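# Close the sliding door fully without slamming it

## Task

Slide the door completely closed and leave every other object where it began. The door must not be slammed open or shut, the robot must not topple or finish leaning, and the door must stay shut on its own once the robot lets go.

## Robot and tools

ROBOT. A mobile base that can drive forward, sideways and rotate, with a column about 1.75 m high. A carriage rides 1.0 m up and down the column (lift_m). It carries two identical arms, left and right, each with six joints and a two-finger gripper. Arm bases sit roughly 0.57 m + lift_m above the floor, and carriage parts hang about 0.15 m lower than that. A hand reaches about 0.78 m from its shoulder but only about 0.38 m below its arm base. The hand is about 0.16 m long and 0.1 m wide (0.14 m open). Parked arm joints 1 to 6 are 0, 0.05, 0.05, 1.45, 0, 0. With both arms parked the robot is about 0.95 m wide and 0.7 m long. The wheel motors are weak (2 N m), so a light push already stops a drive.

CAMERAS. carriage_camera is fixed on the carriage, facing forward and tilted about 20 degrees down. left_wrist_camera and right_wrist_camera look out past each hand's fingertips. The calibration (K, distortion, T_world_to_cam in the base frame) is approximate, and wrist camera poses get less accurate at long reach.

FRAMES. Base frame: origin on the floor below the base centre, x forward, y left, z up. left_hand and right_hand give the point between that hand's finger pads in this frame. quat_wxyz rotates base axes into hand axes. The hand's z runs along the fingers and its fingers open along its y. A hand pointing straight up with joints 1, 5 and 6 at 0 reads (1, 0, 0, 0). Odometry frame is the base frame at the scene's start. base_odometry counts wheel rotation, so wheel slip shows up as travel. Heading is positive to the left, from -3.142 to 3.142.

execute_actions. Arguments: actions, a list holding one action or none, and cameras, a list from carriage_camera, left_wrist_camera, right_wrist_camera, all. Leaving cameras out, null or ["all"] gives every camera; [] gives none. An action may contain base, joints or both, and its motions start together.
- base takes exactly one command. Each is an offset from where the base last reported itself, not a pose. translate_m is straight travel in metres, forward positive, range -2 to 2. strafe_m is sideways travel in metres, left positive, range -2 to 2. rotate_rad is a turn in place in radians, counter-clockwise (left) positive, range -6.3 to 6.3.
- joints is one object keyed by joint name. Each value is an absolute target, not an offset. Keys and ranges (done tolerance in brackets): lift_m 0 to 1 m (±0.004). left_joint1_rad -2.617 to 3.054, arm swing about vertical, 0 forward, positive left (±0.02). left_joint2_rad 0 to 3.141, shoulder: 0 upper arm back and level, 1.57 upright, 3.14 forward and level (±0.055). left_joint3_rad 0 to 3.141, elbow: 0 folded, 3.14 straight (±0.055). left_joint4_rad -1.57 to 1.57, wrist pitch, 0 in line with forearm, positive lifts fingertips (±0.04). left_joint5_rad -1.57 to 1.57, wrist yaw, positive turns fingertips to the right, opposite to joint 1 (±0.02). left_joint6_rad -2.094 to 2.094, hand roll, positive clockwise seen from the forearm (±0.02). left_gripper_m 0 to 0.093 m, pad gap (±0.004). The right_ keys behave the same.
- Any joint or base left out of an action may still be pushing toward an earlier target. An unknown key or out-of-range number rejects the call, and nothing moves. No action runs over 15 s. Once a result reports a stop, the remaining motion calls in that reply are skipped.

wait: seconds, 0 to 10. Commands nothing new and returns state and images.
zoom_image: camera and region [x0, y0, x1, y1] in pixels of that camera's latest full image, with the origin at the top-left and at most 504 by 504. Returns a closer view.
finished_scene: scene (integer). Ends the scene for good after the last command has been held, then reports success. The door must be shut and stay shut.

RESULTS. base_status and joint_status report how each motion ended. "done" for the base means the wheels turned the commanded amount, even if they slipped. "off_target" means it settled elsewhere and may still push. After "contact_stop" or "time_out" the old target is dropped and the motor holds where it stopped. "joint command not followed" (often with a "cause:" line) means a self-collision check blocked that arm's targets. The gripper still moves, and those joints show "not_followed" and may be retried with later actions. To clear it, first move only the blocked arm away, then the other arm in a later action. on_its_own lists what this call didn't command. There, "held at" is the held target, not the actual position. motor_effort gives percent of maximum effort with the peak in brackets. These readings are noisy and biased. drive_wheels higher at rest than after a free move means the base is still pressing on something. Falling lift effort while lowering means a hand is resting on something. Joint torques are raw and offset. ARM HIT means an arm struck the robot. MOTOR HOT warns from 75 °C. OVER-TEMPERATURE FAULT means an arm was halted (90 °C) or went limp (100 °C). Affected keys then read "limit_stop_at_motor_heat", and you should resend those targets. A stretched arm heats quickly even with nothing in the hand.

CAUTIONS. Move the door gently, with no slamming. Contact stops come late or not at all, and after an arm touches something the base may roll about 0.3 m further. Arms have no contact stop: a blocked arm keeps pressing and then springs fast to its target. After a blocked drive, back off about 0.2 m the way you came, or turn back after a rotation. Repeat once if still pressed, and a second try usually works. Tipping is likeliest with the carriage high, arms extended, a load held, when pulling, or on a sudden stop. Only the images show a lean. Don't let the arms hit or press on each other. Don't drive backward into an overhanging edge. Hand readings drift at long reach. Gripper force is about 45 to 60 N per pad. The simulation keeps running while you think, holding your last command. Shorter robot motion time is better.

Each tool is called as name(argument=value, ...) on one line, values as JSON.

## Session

execute_actions(actions=[])

Scene clock: 0.00 s.
Joint torques (N m, as the arm reports them, + toward a larger angle): no reading
base_odometry: x=+0.000 y=+0.000 heading=+0.000 (m, m, rad; odometry frame)
base_status: not commanded
joint_positions: lift_m=+0.302 left_joint1_rad=+0.011 left_joint2_rad=+0.039 left_joint3_rad=+0.021 left_joint4_rad=+1.436 left_joint5_rad=+0.013 left_joint6_rad=+0.027 left_gripper_m=+0.095 right_joint1_rad=-0.014 right_joint2_rad=+0.049 right_joint3_rad=+0.024 right_joint4_rad=+1.500 right_joint5_rad=+0.029 right_joint6_rad=-0.019 right_gripper_m=+0.095
joint_status: not commanded
motor_effort: lift_m=+31 drive_wheels=+6 (%)
left_hand: x=+0.3190 y=+0.3260 z=+1.2845 quat_wxyz=(+0.997, +0.007, +0.076, +0.019) (m; base frame)
right_hand: x=+0.3053 y=-0.3332 z=+1.2869 quat_wxyz=(+0.999, +0.014, +0.048, -0.017) (m; base frame)
pictures: carriage_camera, left_wrist_camera, right_wrist_camera
camera_calibration (this result's frames):
carriage_camera: T_world_to_cam=[[0.0259311, -0.999572, -0.0135722, 0.0104035], [-0.331823, 0.00420037, -0.943332, 1.25727], [0.942985, 0.0289652, -0.331572, 0.276729], [0, 0, 0, 1]] pos_world=[0.15597, -0.00289745, 1.27792]
left_wrist_camera: T_world_to_cam=[[0.0414689, -0.99896, 0.0189633, 0.284634], [0.700647, 0.015544, -0.713339, 0.695813], [0.712302, 0.042868, 0.700563, -1.01418], [0, 0, 0, 1]] pos_world=[0.223079, 0.316998, 1.20145]
right_wrist_camera: T_world_to_cam=[[0.00747243, -0.999936, -0.00844728, -0.31739], [0.770234, 0.0111428, -0.637664, 0.596777], [0.637718, -0.00174148, 0.770268, -1.05888], [0, 0, 0, 1]] pos_world=[0.217982, -0.325863, 1.19349]
Images, in order (width x height): carriage_camera 504x504, left_wrist_camera 504x504, right_wrist_camera 504x504.

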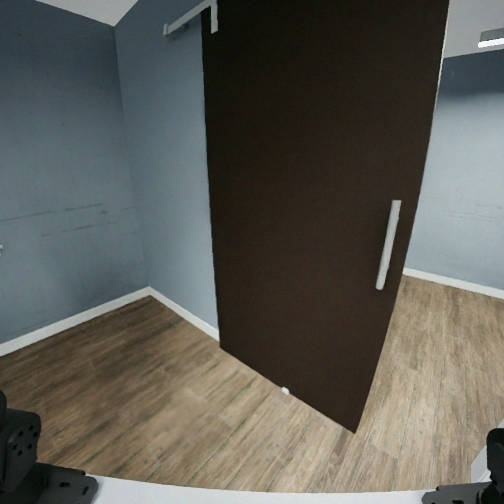

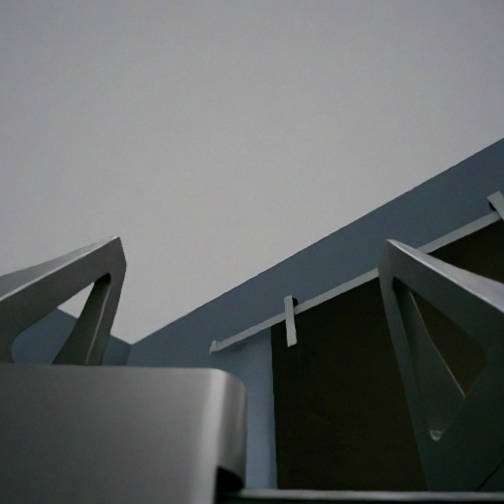

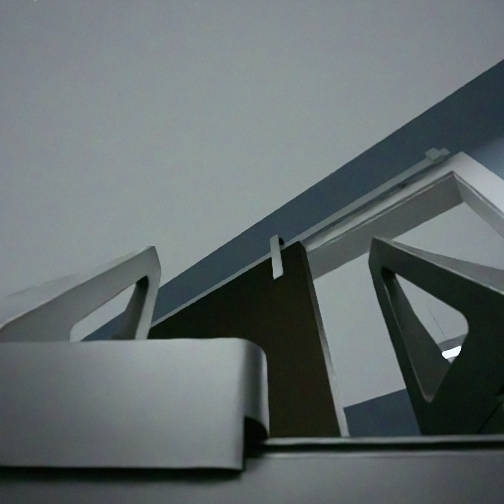

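zoom_image(camera="carriage_camera", region=[190, 310, 310, 420])

zoom_image(camera="carriage_camera", region=[300, 370, 420, 470])

zoom_image(camera="carriage_camera", region=[340, 185, 460, 305])

zoom_image(camera="carriage_camera", region=[400, 380, 504, 504])

zoom_image(camera="right_wrist_camera", region=[250, 130, 504, 300])

Region (190, 310, 310, 420) of carriage_camera's 504x504 image, scaled by 4.200, with more detail than that image has; it fills the top 462 rows of this view, and the rest is white.

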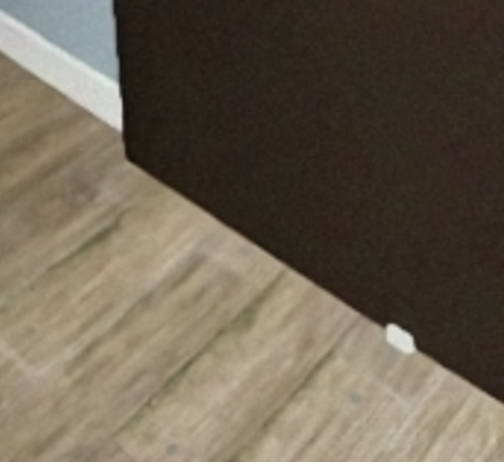

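Region (300, 370, 420, 470) of carriage_camera's 504x504 image, scaled by 4.200, with more detail than that image has.

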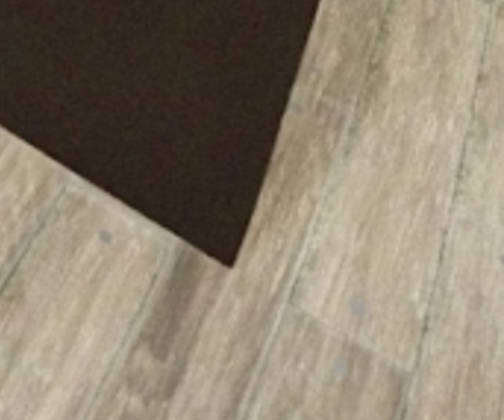

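Region (340, 185, 460, 305) of carriage_camera's 504x504 image, scaled by 4.200, with more detail than that image has.

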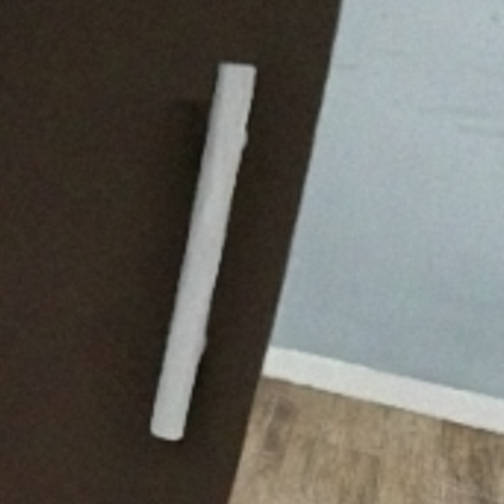

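Region (400, 380, 504, 504) of carriage_camera's 504x504 image, scaled by 4.065, with more detail than that image has; it fills the left 423 columns of this view, and the rest is white.

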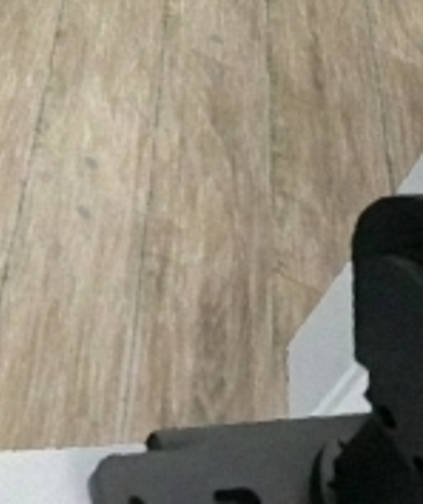

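Region (250, 130, 504, 300) of right_wrist_camera's 504x504 image, scaled by 1.984, with more detail than that image has; it fills the top 337 rows of this view, and the rest is white.

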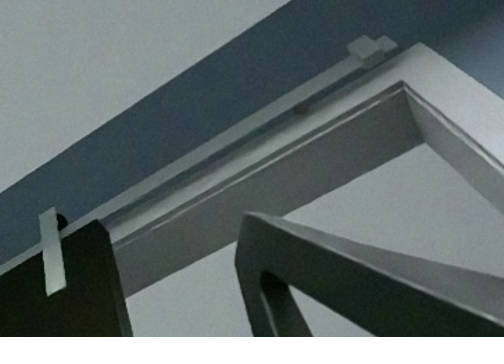

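execute_actions(actions=[{"base": {"rotate_rad": -0.66}, "joints": {"lift_m": 0.205, "left_joint1_rad": -0.6, "left_joint2_rad": 0.9, "left_joint3_rad": 0.49, "left_joint4_rad": 0.41, "left_joint5_rad": -0.6, "right_joint4_rad": 0.0, "right_joint5_rad": 1.4}}])

Scene clock: 122.10 s.
Joint torques (N m, as the arm reports them, + toward a larger angle): left_arm=[-0.46 -2.28  7.92  2.09 -0.16  0.12] | right_arm=[-0.01  2.31  6.75  1.32  0.15  0.01]
base_odometry: x=+0.000 y=+0.000 heading=-0.659 (m, m, rad; odometry frame)
base_status: done
joint_positions: lift_m=+0.205 left_joint1_rad=-0.593 left_joint2_rad=+0.900 left_joint3_rad=+0.473 left_joint4_rad=+0.400 left_joint5_rad=-0.592 left_joint6_rad=+0.027 left_gripper_m=+0.095 right_joint1_rad=-0.014 right_joint2_rad=+0.049 right_joint3_rad=+0.024 right_joint4_rad=+0.004 right_joint5_rad=+1.390 right_joint6_rad=-0.019 right_gripper_m=+0.095
joint_status: all done
motor_effort: lift_m=+30(32) drive_wheels=+11(33) (%)
left_hand: x=+0.5985 y=+0.2283 z=+1.0327 quat_wxyz=(+0.699, +0.015, +0.715, +0.015) (m; base frame)
right_hand: x=+0.3846 y=-0.4983 z=+0.9432 quat_wxyz=(+0.530, +0.447, +0.550, -0.466) (m; base frame)
pictures: carriage_camera, left_wrist_camera, right_wrist_camera
camera_calibration (this result's frames):
carriage_camera: T_world_to_cam=[[0.0259311, -0.999572, -0.0135722, 0.0090891], [-0.331823, 0.00420037, -0.943332, 1.16591], [0.942985, 0.0289652, -0.331572, 0.244618], [0, 0, 0, 1]] pos_world=[0.15597, -0.00289745, 1.18107]
left_wrist_camera: T_world_to_cam=[[0.0347064, -0.99846, -0.0432725, 0.248404], [-0.616189, 0.0127108, -0.787495, 1.18726], [0.786833, 0.0539952, -0.614799, 0.278517], [0, 0, 0, 1]] pos_world=[0.503809, 0.217892, 1.11694]
right_wrist_camera: T_world_to_cam=[[-0.981994, -0.188908, -0.00107282, 0.291727], [-0.10588, 0.555081, -0.82503, 1.10311], [0.15645, -0.810061, -0.565088, 0.196813], [0, 0, 0, 1]] pos_world=[0.37248, -0.397774, 1.02163]
Images, in order (width x height): carriage_camera 504x504, left_wrist_camera 504x504, right_wrist_camera 504x504.

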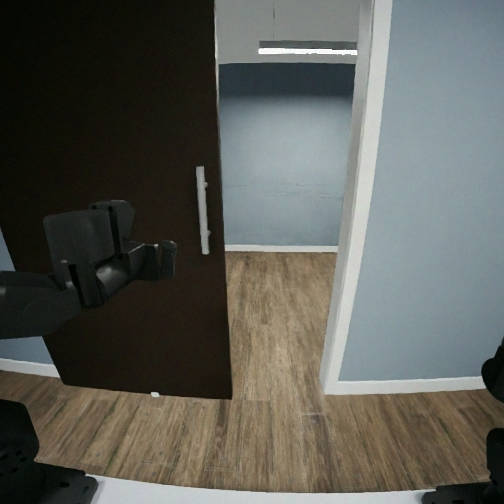

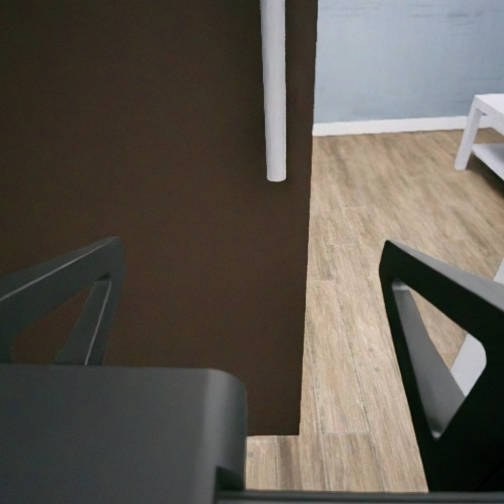

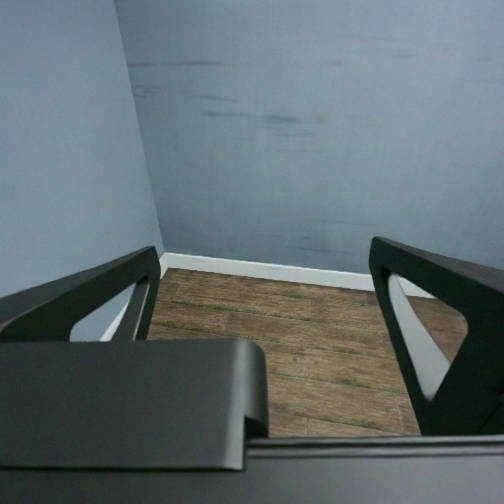

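zoom_image(camera="carriage_camera", region=[160, 155, 270, 265])

zoom_image(camera="carriage_camera", region=[30, 350, 180, 420])

zoom_image(camera="carriage_camera", region=[200, 350, 350, 420])

zoom_image(camera="carriage_camera", region=[340, 350, 490, 420])

Region (160, 155, 270, 265) of carriage_camera's 504x504 image, scaled by 4.582, with more detail than that image has.

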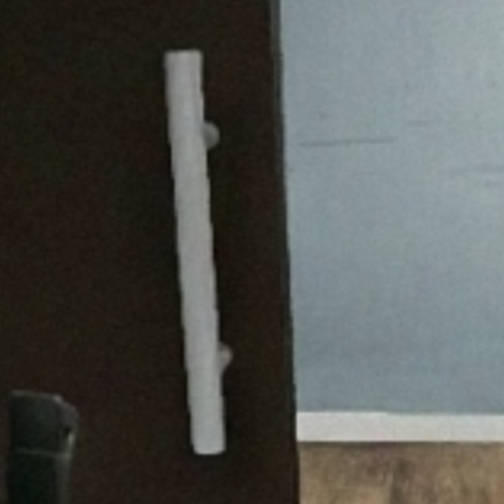

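Region (30, 350, 180, 420) of carriage_camera's 504x504 image, scaled by 3.360, with more detail than that image has; it fills the top 235 rows of this view, and the rest is white.

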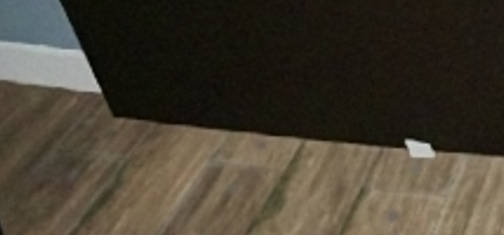

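Region (200, 350, 350, 420) of carriage_camera's 504x504 image, scaled by 3.360, with more detail than that image has; it fills the top 235 rows of this view, and the rest is white.

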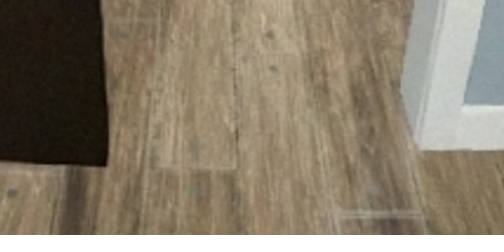

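Region (340, 350, 490, 420) of carriage_camera's 504x504 image, scaled by 3.360, with more detail than that image has; it fills the top 235 rows of this view, and the rest is white.

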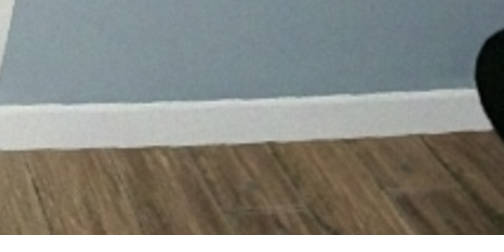

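execute_actions(actions=[{"base": {"translate_m": 0.27}, "joints": {"left_joint1_rad": -0.70, "left_joint5_rad": -0.63, "right_joint4_rad": 1.45, "right_joint5_rad": 0.0, "right_joint6_rad": 0.6}}])

Scene clock: 208.90 s.
Joint torques (N m, as the arm reports them, + toward a larger angle): left_arm=[-0.16 -2.33  7.92  2.07 -0.13  0.12] | right_arm=[-0.04  3.65  5.54  0.08 -0.14  0.09]
base_odometry: x=+0.213 y=-0.166 heading=-0.660 (m, m, rad; odometry frame)
base_status: done
joint_positions: lift_m=+0.205 left_joint1_rad=-0.698 left_joint2_rad=+0.900 left_joint3_rad=+0.473 left_joint4_rad=+0.400 left_joint5_rad=-0.625 left_joint6_rad=+0.027 left_gripper_m=+0.095 right_joint1_rad=-0.014 right_joint2_rad=+0.049 right_joint3_rad=+0.024 right_joint4_rad=+1.441 right_joint5_rad=+0.011 right_joint6_rad=+0.593 right_gripper_m=+0.095
joint_status: all done
motor_effort: lift_m=+30(30) drive_wheels=-7(44) (%)
left_hand: x=+0.5869 y=+0.2011 z=+1.0328 quat_wxyz=(+0.699, +0.041, +0.714, -0.010) (m; base frame)
right_hand: x=+0.3199 y=-0.3303 z=+1.1883 quat_wxyz=(+0.956, +0.028, +0.072, +0.284) (m; base frame)
pictures: carriage_camera, left_wrist_camera, right_wrist_camera
camera_calibration (this result's frames):
carriage_camera: T_world_to_cam=[[0.0259311, -0.999572, -0.0135722, 0.0090891], [-0.331823, 0.00420037, -0.943332, 1.16591], [0.942985, 0.0289652, -0.331572, 0.244618], [0, 0, 0, 1]] pos_world=[0.15597, -0.00289745, 1.18107]
left_wrist_camera: T_world_to_cam=[[-0.036916, -0.99835, -0.0439868, 0.264454], [-0.61325, 0.0573864, -0.787801, 1.17012], [0.789026, -0.00210758, -0.614357, 0.298723], [0, 0, 0, 1]] pos_world=[0.491637, 0.197499, 1.11697]
right_wrist_camera: T_world_to_cam=[[0.575355, -0.814206, -0.0776858, -0.353496], [0.587157, 0.477292, -0.653788, 0.754345], [0.569397, 0.330546, 0.75268, -0.839699], [0, 0, 0, 1]] pos_world=[0.238589, -0.370302, 1.09774]
Images, in order (width x height): carriage_camera 504x504, left_wrist_camera 504x504, right_wrist_camera 504x504.

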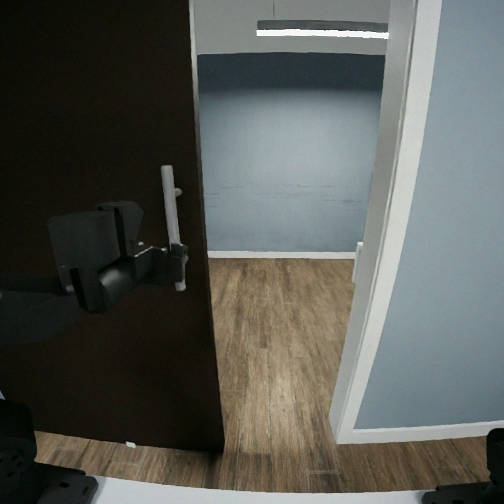

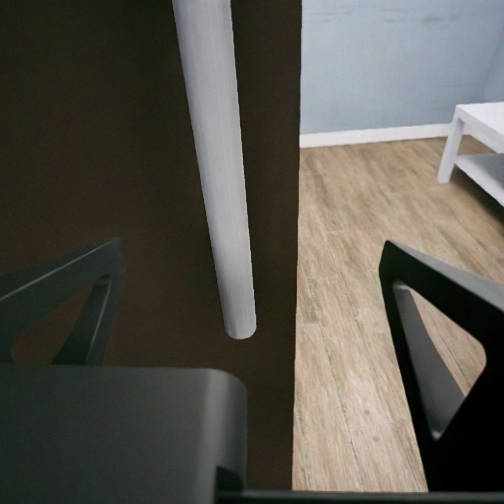

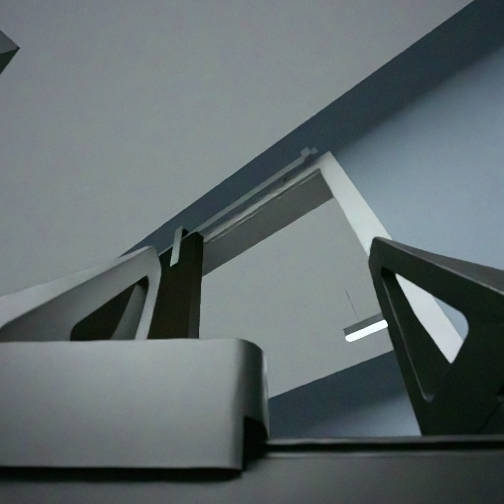

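execute_actions(actions=[{"base": {"translate_m": 0.111}}])

Scene clock: 224.60 s.
Joint torques (N m, as the arm reports them, + toward a larger angle): left_arm=[-0.17 -2.21  7.9   2.08 -0.13  0.12] | right_arm=[-0.04  3.8   5.45  0.05 -0.14  0.08]
base_odometry: x=+0.301 y=-0.234 heading=-0.661 (m, m, rad; odometry frame)
base_status: done
joint_positions: lift_m=+0.205 left_joint1_rad=-0.698 left_joint2_rad=+0.900 left_joint3_rad=+0.473 left_joint4_rad=+0.400 left_joint5_rad=-0.625 left_joint6_rad=+0.027 left_gripper_m=+0.095 right_joint1_rad=-0.014 right_joint2_rad=+0.049 right_joint3_rad=+0.024 right_joint4_rad=+1.444 right_joint5_rad=+0.011 right_joint6_rad=+0.593 right_gripper_m=+0.095
joint_status: not commanded
motor_effort: lift_m=+30(30) drive_wheels=-8(55) (%)
left_hand: x=+0.5869 y=+0.2011 z=+1.0328 quat_wxyz=(+0.699, +0.041, +0.714, -0.010) (m; base frame)
right_hand: x=+0.3192 y=-0.3303 z=+1.1884 quat_wxyz=(+0.956, +0.028, +0.071, +0.284) (m; base frame)
pictures: carriage_camera, left_wrist_camera, right_wrist_camera
camera_calibration (this result's frames):
carriage_camera: T_world_to_cam=[[0.0259311, -0.999572, -0.0135722, 0.0090891], [-0.331823, 0.00420037, -0.943332, 1.16591], [0.942985, 0.0289652, -0.331572, 0.244618], [0, 0, 0, 1]] pos_world=[0.15597, -0.00289745, 1.18107]
left_wrist_camera: T_world_to_cam=[[-0.036916, -0.99835, -0.0439868, 0.264454], [-0.61325, 0.0573864, -0.787801, 1.17012], [0.789026, -0.00210758, -0.614357, 0.298723], [0, 0, 0, 1]] pos_world=[0.491637, 0.197499, 1.11697]
right_wrist_camera: T_world_to_cam=[[0.57559, -0.814209, -0.075896, -0.355256], [0.58915, 0.477265, -0.652013, 0.752096], [0.567097, 0.330578, 0.7544, -0.840667], [0, 0, 0, 1]] pos_world=[0.238124, -0.370296, 1.09761]
Images, in order (width x height): carriage_camera 504x504, left_wrist_camera 504x504, right_wrist_camera 504x504.

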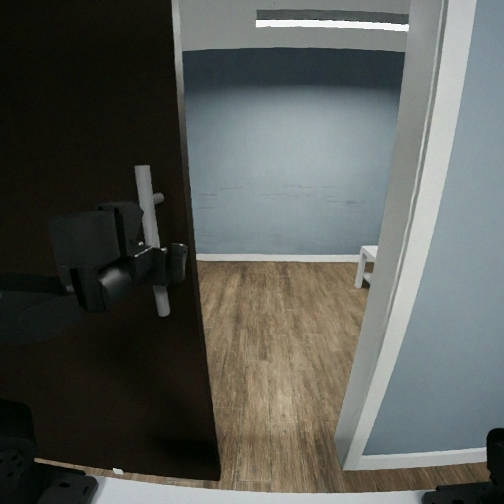

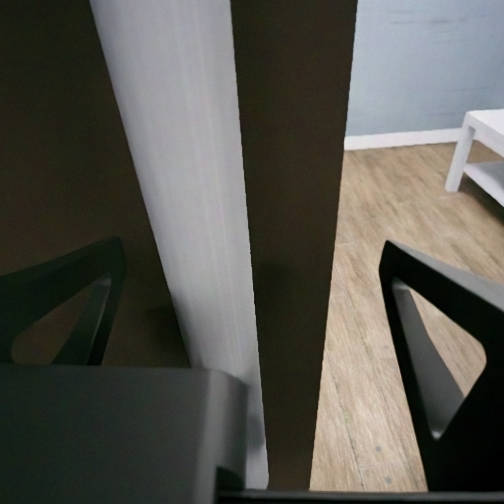

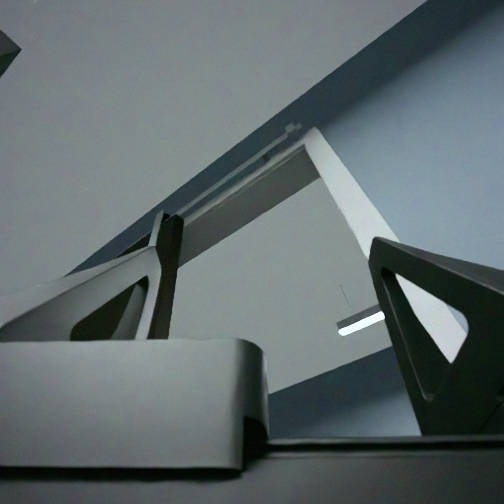

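zoom_image(camera="left_wrist_camera", region=[90, 180, 410, 380])

zoom_image(camera="right_wrist_camera", region=[130, 100, 330, 260])

Region (90, 180, 410, 380) of left_wrist_camera's 504x504 image, scaled by 1.575, with more detail than that image has; it fills the top 315 rows of this view, and the rest is white.

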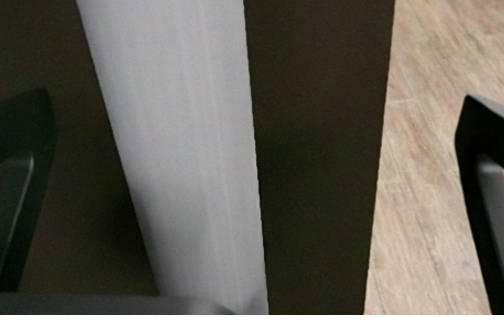

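Region (130, 100, 330, 260) of right_wrist_camera's 504x504 image, scaled by 2.520, with more detail than that image has; it fills the top 403 rows of this view, and the rest is white.

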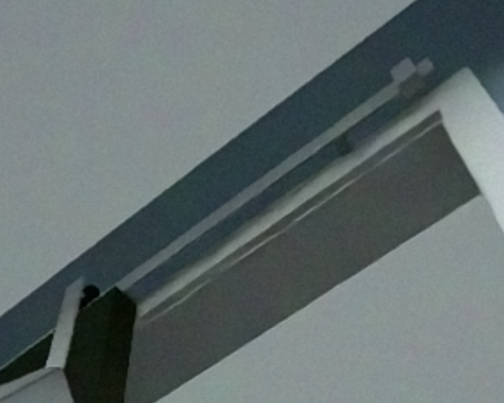

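execute_actions(actions=[{"base": {"strafe_m": -0.28}, "joints": {"left_joint2_rad": 0.95, "left_joint3_rad": 0.54, "left_joint5_rad": -0.69, "left_gripper_m": 0.034}}])

Scene clock: 282.37 s.
Joint torques (N m, as the arm reports them, + toward a larger angle): left_arm=[ 2.72 -3.29  7.72  2.03 -1.65  0.23] | right_arm=[-0.02  3.71  5.45  0.05 -0.12  0.08]
base_odometry: x=+0.129 y=-0.455 heading=-0.661 (m, m, rad; odometry frame)
base_status: done
joint_positions: lift_m=+0.205 left_joint1_rad=-0.739 left_joint2_rad=+0.957 left_joint3_rad=+0.527 left_joint4_rad=+0.409 left_joint5_rad=-0.531 left_joint6_rad=+0.016 left_gripper_m=+0.034 right_joint1_rad=-0.014 right_joint2_rad=+0.049 right_joint3_rad=+0.024 right_joint4_rad=+1.444 right_joint5_rad=+0.011 right_joint6_rad=+0.593 right_gripper_m=+0.095
joint_status: left_joint5_rad off_target (ended at -0.531, target -0.690); the others done
motor_effort: lift_m=+30(30) drive_wheels=-9(71) (%)
left_hand: x=+0.5875 y=+0.1646 z=+1.0421 quat_wxyz=(+0.698, +0.084, +0.709, -0.063) (m; base frame)
right_hand: x=+0.3191 y=-0.3302 z=+1.1884 quat_wxyz=(+0.956, +0.028, +0.071, +0.284) (m; base frame)
pictures: carriage_camera, left_wrist_camera, right_wrist_camera
camera_calibration (this result's frames):
carriage_camera: T_world_to_cam=[[0.0259311, -0.999572, -0.0135722, 0.0090891], [-0.331823, 0.00420037, -0.943332, 1.16591], [0.942985, 0.0289652, -0.331572, 0.244618], [0, 0, 0, 1]] pos_world=[0.15597, -0.00289745, 1.18107]
left_wrist_camera: T_world_to_cam=[[-0.171117, -0.984848, -0.0281604, 0.288509], [-0.599751, 0.126798, -0.790077, 1.16294], [0.781676, -0.118306, -0.612361, 0.325222], [0, 0, 0, 1]] pos_world=[0.492625, 0.175155, 1.12609]
right_wrist_camera: T_world_to_cam=[[0.575712, -0.8142, -0.0750641, -0.356119], [0.589337, 0.476838, -0.652156, 0.752066], [0.566779, 0.331216, 0.754359, -0.84031], [0, 0, 0, 1]] pos_world=[0.238072, -0.370242, 1.09763]
Images, in order (width x height): carriage_camera 504x504, left_wrist_camera 504x504, right_wrist_camera 504x504.

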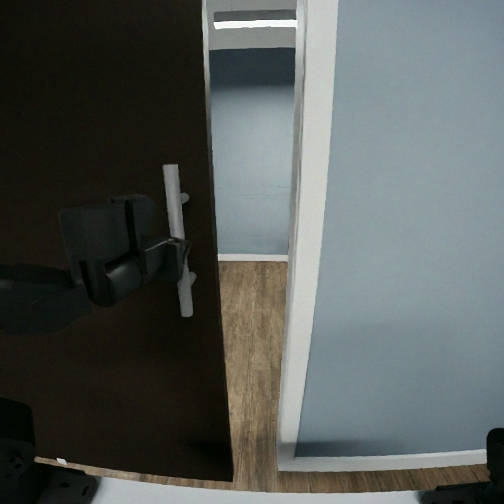

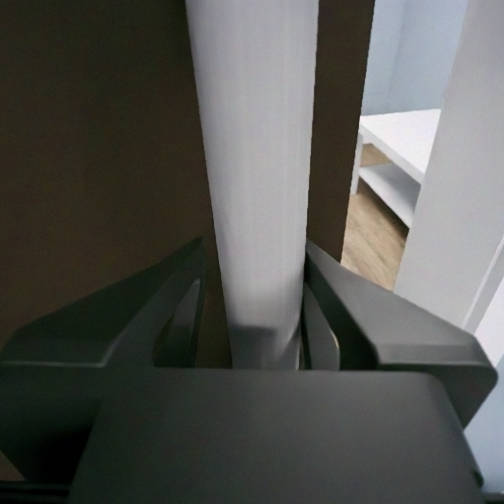

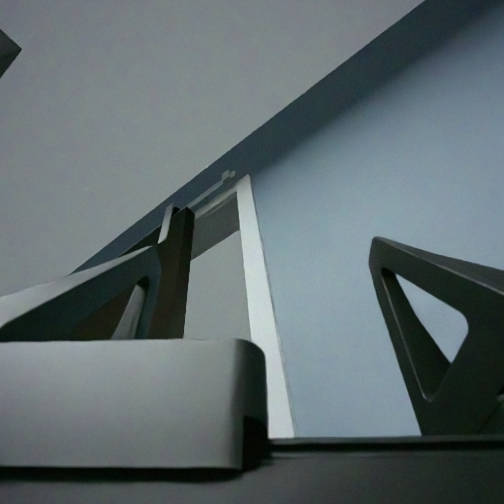

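execute_actions(actions=[])

Scene clock: 285.27 s.
Joint torques (N m, as the arm reports them, + toward a larger angle): left_arm=[ 2.72 -3.26  7.68  2.03 -1.53  0.23] | right_arm=[-0.05  3.71  5.47  0.04 -0.13  0.09]
base_odometry: x=+0.129 y=-0.455 heading=-0.661 (m, m, rad; odometry frame)
base_status: done
joint_positions: lift_m=+0.205 left_joint1_rad=-0.739 left_joint2_rad=+0.957 left_joint3_rad=+0.527 left_joint4_rad=+0.409 left_joint5_rad=-0.546 left_joint6_rad=+0.016 left_gripper_m=+0.034 right_joint1_rad=-0.014 right_joint2_rad=+0.049 right_joint3_rad=+0.024 right_joint4_rad=+1.444 right_joint5_rad=+0.011 right_joint6_rad=+0.593 right_gripper_m=+0.095
joint_status: left_joint5_rad off_target (ended at -0.531, target -0.690); the others done
motor_effort: lift_m=+30(30) drive_wheels=-8(71) (%)
left_hand: x=+0.5880 y=+0.1671 z=+1.0421 quat_wxyz=(+0.698, +0.079, +0.709, -0.058) (m; base frame)
right_hand: x=+0.3191 y=-0.3302 z=+1.1884 quat_wxyz=(+0.956, +0.028, +0.071, +0.284) (m; base frame)
pictures: carriage_camera, left_wrist_camera, right_wrist_camera
camera_calibration (this result's frames):
carriage_camera: T_world_to_cam=[[0.0259311, -0.999572, -0.0135722, 0.0090891], [-0.331823, 0.00420037, -0.943332, 1.16591], [0.942985, 0.0289652, -0.331572, 0.244618], [0, 0, 0, 1]] pos_world=[0.15597, -0.00289745, 1.18107]
left_wrist_camera: T_world_to_cam=[[-0.156444, -0.987278, -0.0284293, 0.283123], [-0.601401, 0.118051, -0.790177, 1.16549], [0.78348, -0.106521, -0.612219, 0.321959], [0, 0, 0, 1]] pos_world=[0.49297, 0.176228, 1.1261]
right_wrist_camera: T_world_to_cam=[[0.575712, -0.8142, -0.0750641, -0.356119], [0.589337, 0.476838, -0.652156, 0.752066], [0.566779, 0.331216, 0.754359, -0.84031], [0, 0, 0, 1]] pos_world=[0.238072, -0.370242, 1.09763]
Images, in order (width x height): carriage_camera 504x504, left_wrist_camera 504x504, right_wrist_camera 504x504.

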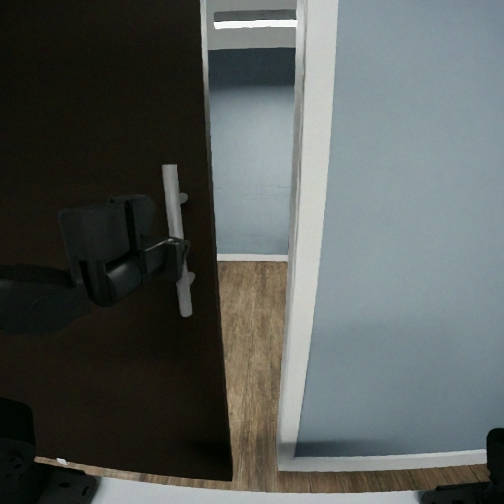

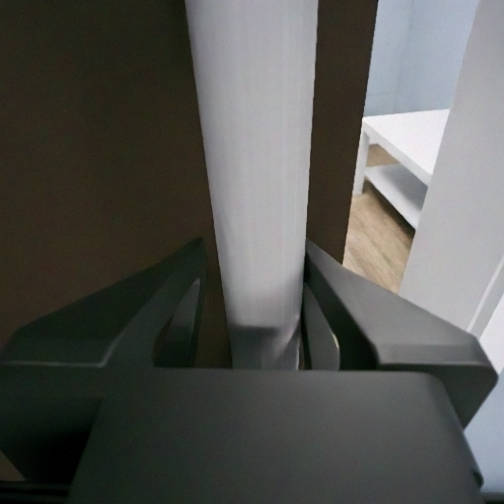

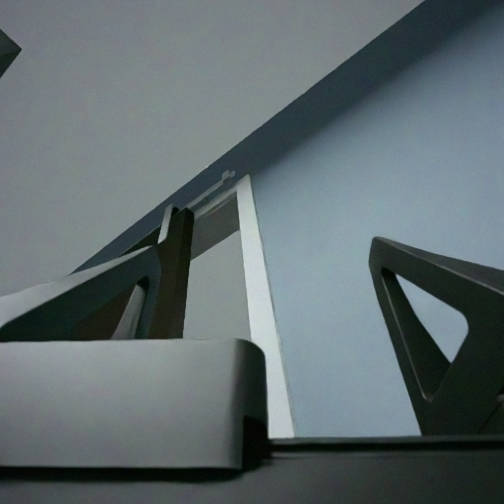

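zoom_image(camera="right_wrist_camera", region=[150, 160, 260, 250])

zoom_image(camera="carriage_camera", region=[190, 420, 330, 500])

zoom_image(camera="left_wrist_camera", region=[140, 180, 380, 380])

Region (150, 160, 260, 250) of right_wrist_camera's 504x504 image, scaled by 4.582, with more detail than that image has; it fills the top 412 rows of this view, and the rest is white.

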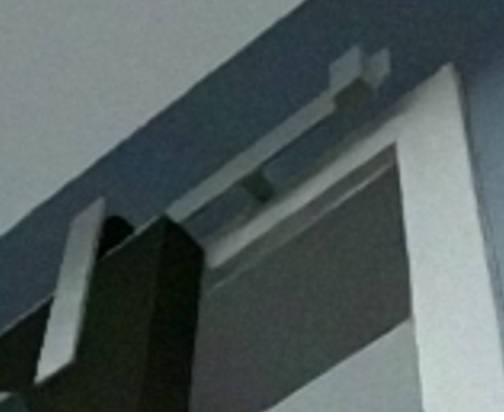

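Region (190, 420, 330, 500) of carriage_camera's 504x504 image, scaled by 3.600, with more detail than that image has; it fills the top 288 rows of this view, and the rest is white.

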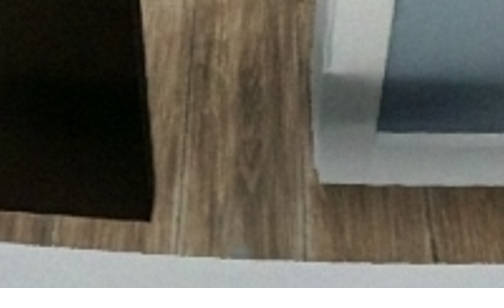

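Region (140, 180, 380, 380) of left_wrist_camera's 504x504 image, scaled by 2.100, with more detail than that image has.

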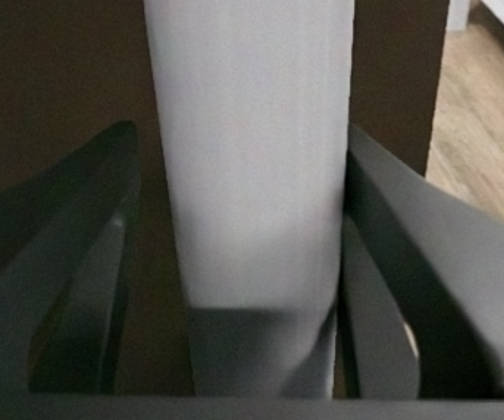

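execute_actions(actions=[])

Scene clock: 317.30 s.
Joint torques (N m, as the arm reports them, + toward a larger angle): left_arm=[ 2.7  -3.25  7.68  2.03 -1.53  0.22] | right_arm=[-0.05  3.7   5.44  0.04 -0.13  0.09]
base_odometry: x=+0.129 y=-0.455 heading=-0.661 (m, m, rad; odometry frame)
base_status: done
joint_positions: lift_m=+0.205 left_joint1_rad=-0.739 left_joint2_rad=+0.957 left_joint3_rad=+0.527 left_joint4_rad=+0.409 left_joint5_rad=-0.546 left_joint6_rad=+0.016 left_gripper_m=+0.034 right_joint1_rad=-0.014 right_joint2_rad=+0.049 right_joint3_rad=+0.024 right_joint4_rad=+1.444 right_joint5_rad=+0.011 right_joint6_rad=+0.593 right_gripper_m=+0.095
joint_status: left_joint5_rad off_target (ended at -0.531, target -0.690); the others done
motor_effort: lift_m=+30(30) drive_wheels=-8(71) (%)
left_hand: x=+0.5880 y=+0.1671 z=+1.0421 quat_wxyz=(+0.698, +0.079, +0.709, -0.058) (m; base frame)
right_hand: x=+0.3191 y=-0.3302 z=+1.1884 quat_wxyz=(+0.956, +0.028, +0.071, +0.284) (m; base frame)
pictures: carriage_camera, left_wrist_camera, right_wrist_camera
camera_calibration (this result's frames):
carriage_camera: T_world_to_cam=[[0.0259311, -0.999572, -0.0135722, 0.0090891], [-0.331823, 0.00420037, -0.943332, 1.16591], [0.942985, 0.0289652, -0.331572, 0.244618], [0, 0, 0, 1]] pos_world=[0.15597, -0.00289745, 1.18107]
left_wrist_camera: T_world_to_cam=[[-0.156444, -0.987278, -0.0284293, 0.283123], [-0.601401, 0.118051, -0.790177, 1.16549], [0.78348, -0.106521, -0.612219, 0.321959], [0, 0, 0, 1]] pos_world=[0.49297, 0.176228, 1.1261]
right_wrist_camera: T_world_to_cam=[[0.575712, -0.8142, -0.0750641, -0.356119], [0.589337, 0.476838, -0.652156, 0.752066], [0.566779, 0.331216, 0.754359, -0.84031], [0, 0, 0, 1]] pos_world=[0.238072, -0.370242, 1.09763]
Images, in order (width x height): carriage_camera 504x504, left_wrist_camera 504x504, right_wrist_camera 504x504.

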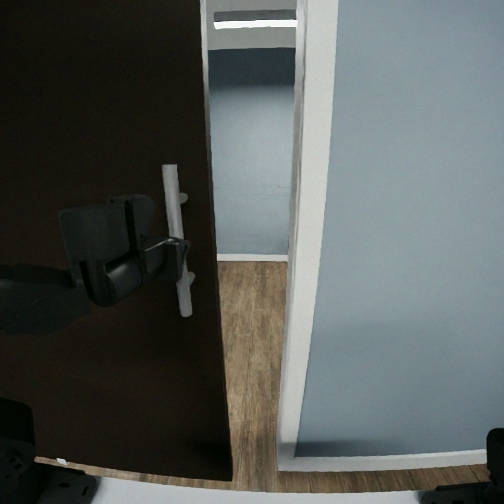

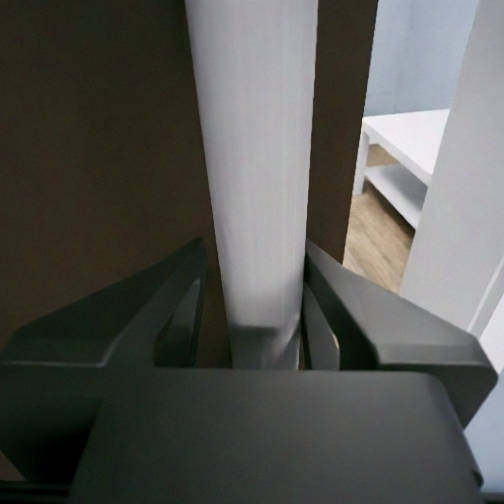

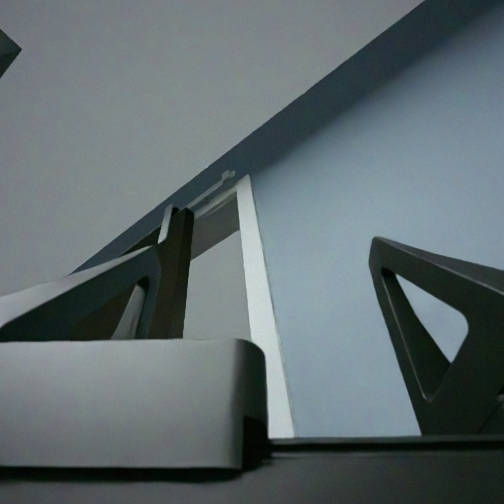

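execute_actions(actions=[{"base": {"strafe_m": -0.19}, "joints": {"left_joint1_rad": -0.73, "left_joint2_rad": 1.015, "left_joint3_rad": 0.605, "left_joint4_rad": 0.41, "left_joint5_rad": -0.72}}])

Scene clock: 372.43 s.
Joint torques (N m, as the arm reports them, + toward a larger angle): left_arm=[ 1.31 -3.01  8.06  1.94 -0.96  0.24] | right_arm=[-0.02  3.73  5.39  0.03 -0.11  0.09]
base_odometry: x=+0.013 y=-0.605 heading=-0.661 (m, m, rad; odometry frame)
base_status: done
joint_positions: lift_m=+0.205 left_joint1_rad=-0.750 left_joint2_rad=+1.014 left_joint3_rad=+0.586 left_joint4_rad=+0.413 left_joint5_rad=-0.632 left_joint6_rad=+0.015 left_gripper_m=+0.034 right_joint1_rad=-0.014 right_joint2_rad=+0.049 right_joint3_rad=+0.024 right_joint4_rad=+1.444 right_joint5_rad=+0.010 right_joint6_rad=+0.593 right_gripper_m=+0.095
joint_status: left_joint5_rad off_target (ended at -0.632, target -0.720); the others done
motor_effort: lift_m=+30(31) drive_wheels=-4(64) (%)
left_hand: x=+0.5980 y=+0.1698 z=+1.0527 quat_wxyz=(+0.702, +0.050, +0.710, -0.033) (m; base frame)
right_hand: x=+0.3191 y=-0.3301 z=+1.1884 quat_wxyz=(+0.956, +0.027, +0.071, +0.284) (m; base frame)
pictures: carriage_camera, left_wrist_camera, right_wrist_camera
camera_calibration (this result's frames):
carriage_camera: T_world_to_cam=[[0.0259311, -0.999572, -0.0135722, 0.0090891], [-0.331823, 0.00420037, -0.943332, 1.16591], [0.942985, 0.0289652, -0.331572, 0.244618], [0, 0, 0, 1]] pos_world=[0.15597, -0.00289745, 1.18107]
left_wrist_camera: T_world_to_cam=[[-0.0813288, -0.996395, -0.0241508, 0.239834], [-0.603805, 0.0685339, -0.79418, 1.19357], [0.792972, -0.0500074, -0.607202, 0.300385], [0, 0, 0, 1]] pos_world=[0.501995, 0.172191, 1.1361]
right_wrist_camera: T_world_to_cam=[[0.575758, -0.814195, -0.0747601, -0.356441], [0.589306, 0.476626, -0.652339, 0.752192], [0.566764, 0.331533, 0.754231, -0.840071], [0, 0, 0, 1]] pos_world=[0.238074, -0.370215, 1.09764]
Images, in order (width x height): carriage_camera 504x504, left_wrist_camera 504x504, right_wrist_camera 504x504.

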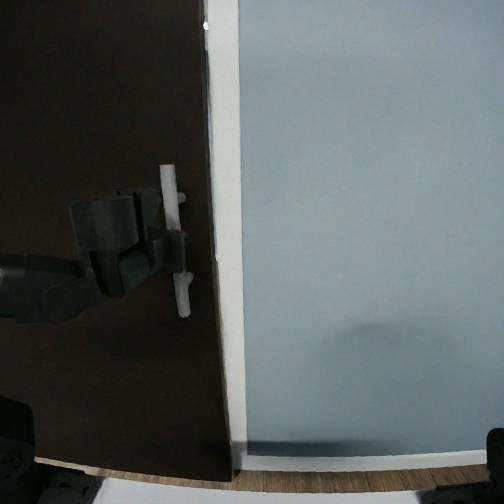

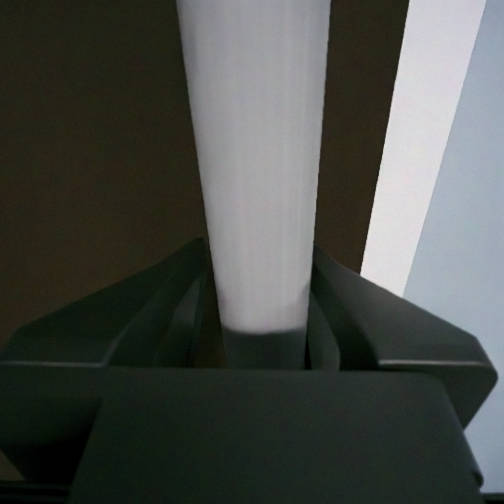

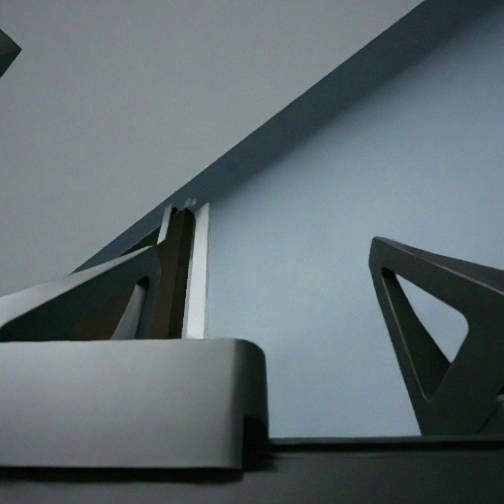

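zoom_image(camera="right_wrist_camera", region=[150, 180, 230, 250])

Region (150, 180, 230, 250) of right_wrist_camera's 504x504 image, scaled by 6.300, with more detail than that image has; it fills the top 441 rows of this view, and the rest is white.

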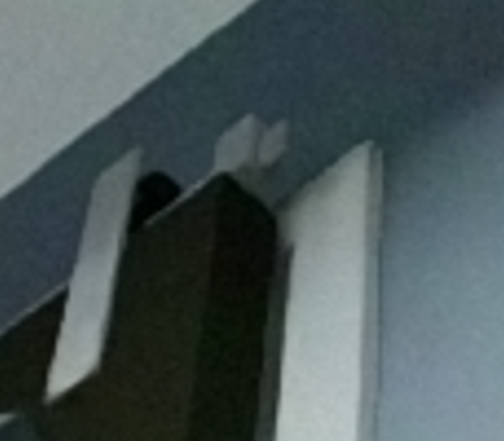

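execute_actions(actions=[{"base": {"strafe_m": -0.07}, "joints": {"left_joint1_rad": -0.76, "left_joint5_rad": -0.64}}])

zoom_image(camera="right_wrist_camera", region=[150, 180, 230, 250])

Scene clock: 423.60 s.
Joint torques (N m, as the arm reports them, + toward a larger angle): left_arm=[-1.75 -2.68  8.03  1.99  0.66  0.28] | right_arm=[-0.03  3.72  5.45  0.04 -0.12  0.09]
base_odometry: x=-0.030 y=-0.661 heading=-0.660 (m, m, rad; odometry frame)
base_status: done
joint_positions: lift_m=+0.205 left_joint1_rad=-0.734 left_joint2_rad=+1.010 left_joint3_rad=+0.586 left_joint4_rad=+0.405 left_joint5_rad=-0.714 left_joint6_rad=+0.012 left_gripper_m=+0.034 right_joint1_rad=-0.014 right_joint2_rad=+0.049 right_joint3_rad=+0.024 right_joint4_rad=+1.444 right_joint5_rad=+0.010 right_joint6_rad=+0.593 right_gripper_m=+0.095
joint_status: left_joint1_rad off_target (ended at -0.735, target -0.760); left_joint5_rad off_target (ended at -0.714, target -0.640)
motor_effort: lift_m=+29(30) drive_wheels=+6(52) (%)
left_hand: x=+0.6007 y=+0.1892 z=+1.0524 quat_wxyz=(+0.702, +0.016, +0.712, +0.001) (m; base frame)
right_hand: x=+0.3191 y=-0.3300 z=+1.1884 quat_wxyz=(+0.956, +0.027, +0.071, +0.284) (m; base frame)
pictures: carriage_camera, left_wrist_camera, right_wrist_camera
camera_calibration (this result's frames):
carriage_camera: T_world_to_cam=[[0.0259311, -0.999572, -0.0135722, 0.0090891], [-0.331823, 0.00420037, -0.943332, 1.16591], [0.942985, 0.0289652, -0.331572, 0.244618], [0, 0, 0, 1]] pos_world=[0.15597, -0.00289745, 1.18107]
left_wrist_camera: T_world_to_cam=[[0.0154113, -0.999562, -0.0252511, 0.202969], [-0.609511, 0.010628, -0.792707, 1.20647], [0.792628, 0.0276075, -0.60908, 0.2865], [0, 0, 0, 1]] pos_world=[0.505142, 0.182148, 1.13601]
right_wrist_camera: T_world_to_cam=[[0.575805, -0.81419, -0.074456, -0.356762], [0.589275, 0.476414, -0.652522, 0.752317], [0.566748, 0.33185, 0.754103, -0.839832], [0, 0, 0, 1]] pos_world=[0.238077, -0.370188, 1.09766]
Images, in order (width x height): carriage_camera 504x504, left_wrist_camera 504x504, right_wrist_camera 504x504.

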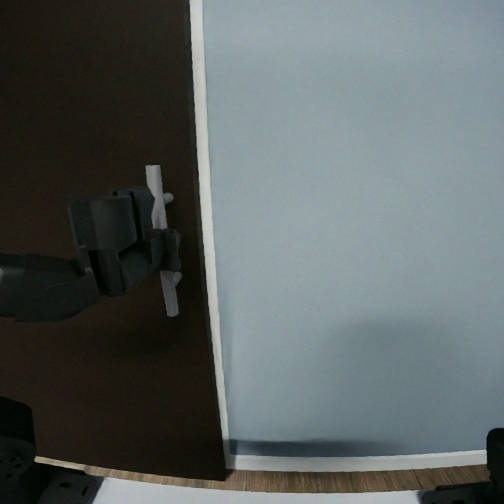

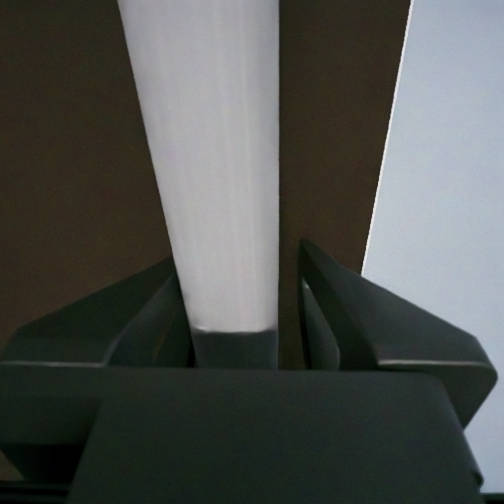

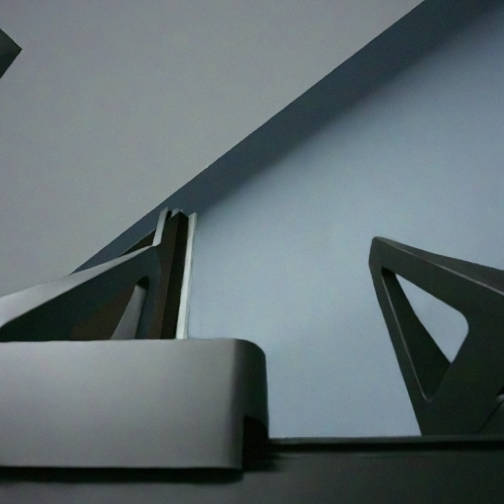

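Region (150, 180, 230, 250) of right_wrist_camera's 504x504 image, scaled by 6.300, with more detail than that image has; it fills the top 441 rows of this view, and the rest is white.

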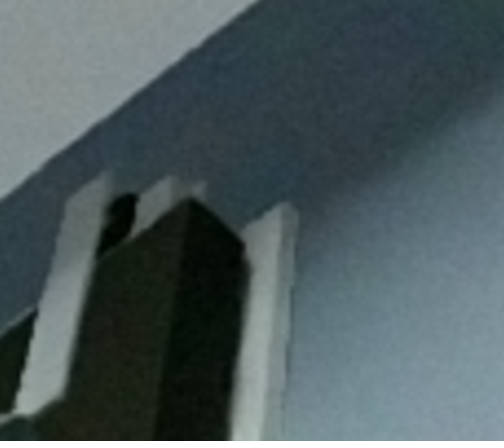

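zoom_image(camera="right_wrist_camera", region=[155, 200, 195, 230])

Region (155, 200, 195, 230) of right_wrist_camera's 504x504 image, scaled by 12.600, with more detail than that image has; it fills the top 378 rows of this view, and the rest is white.

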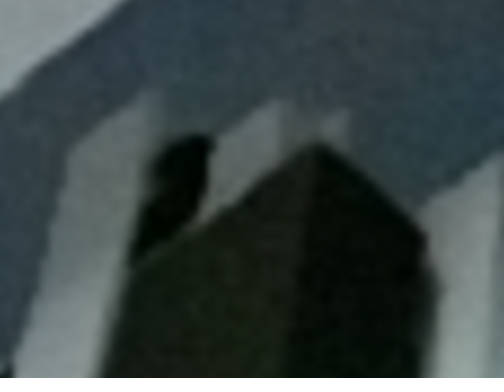

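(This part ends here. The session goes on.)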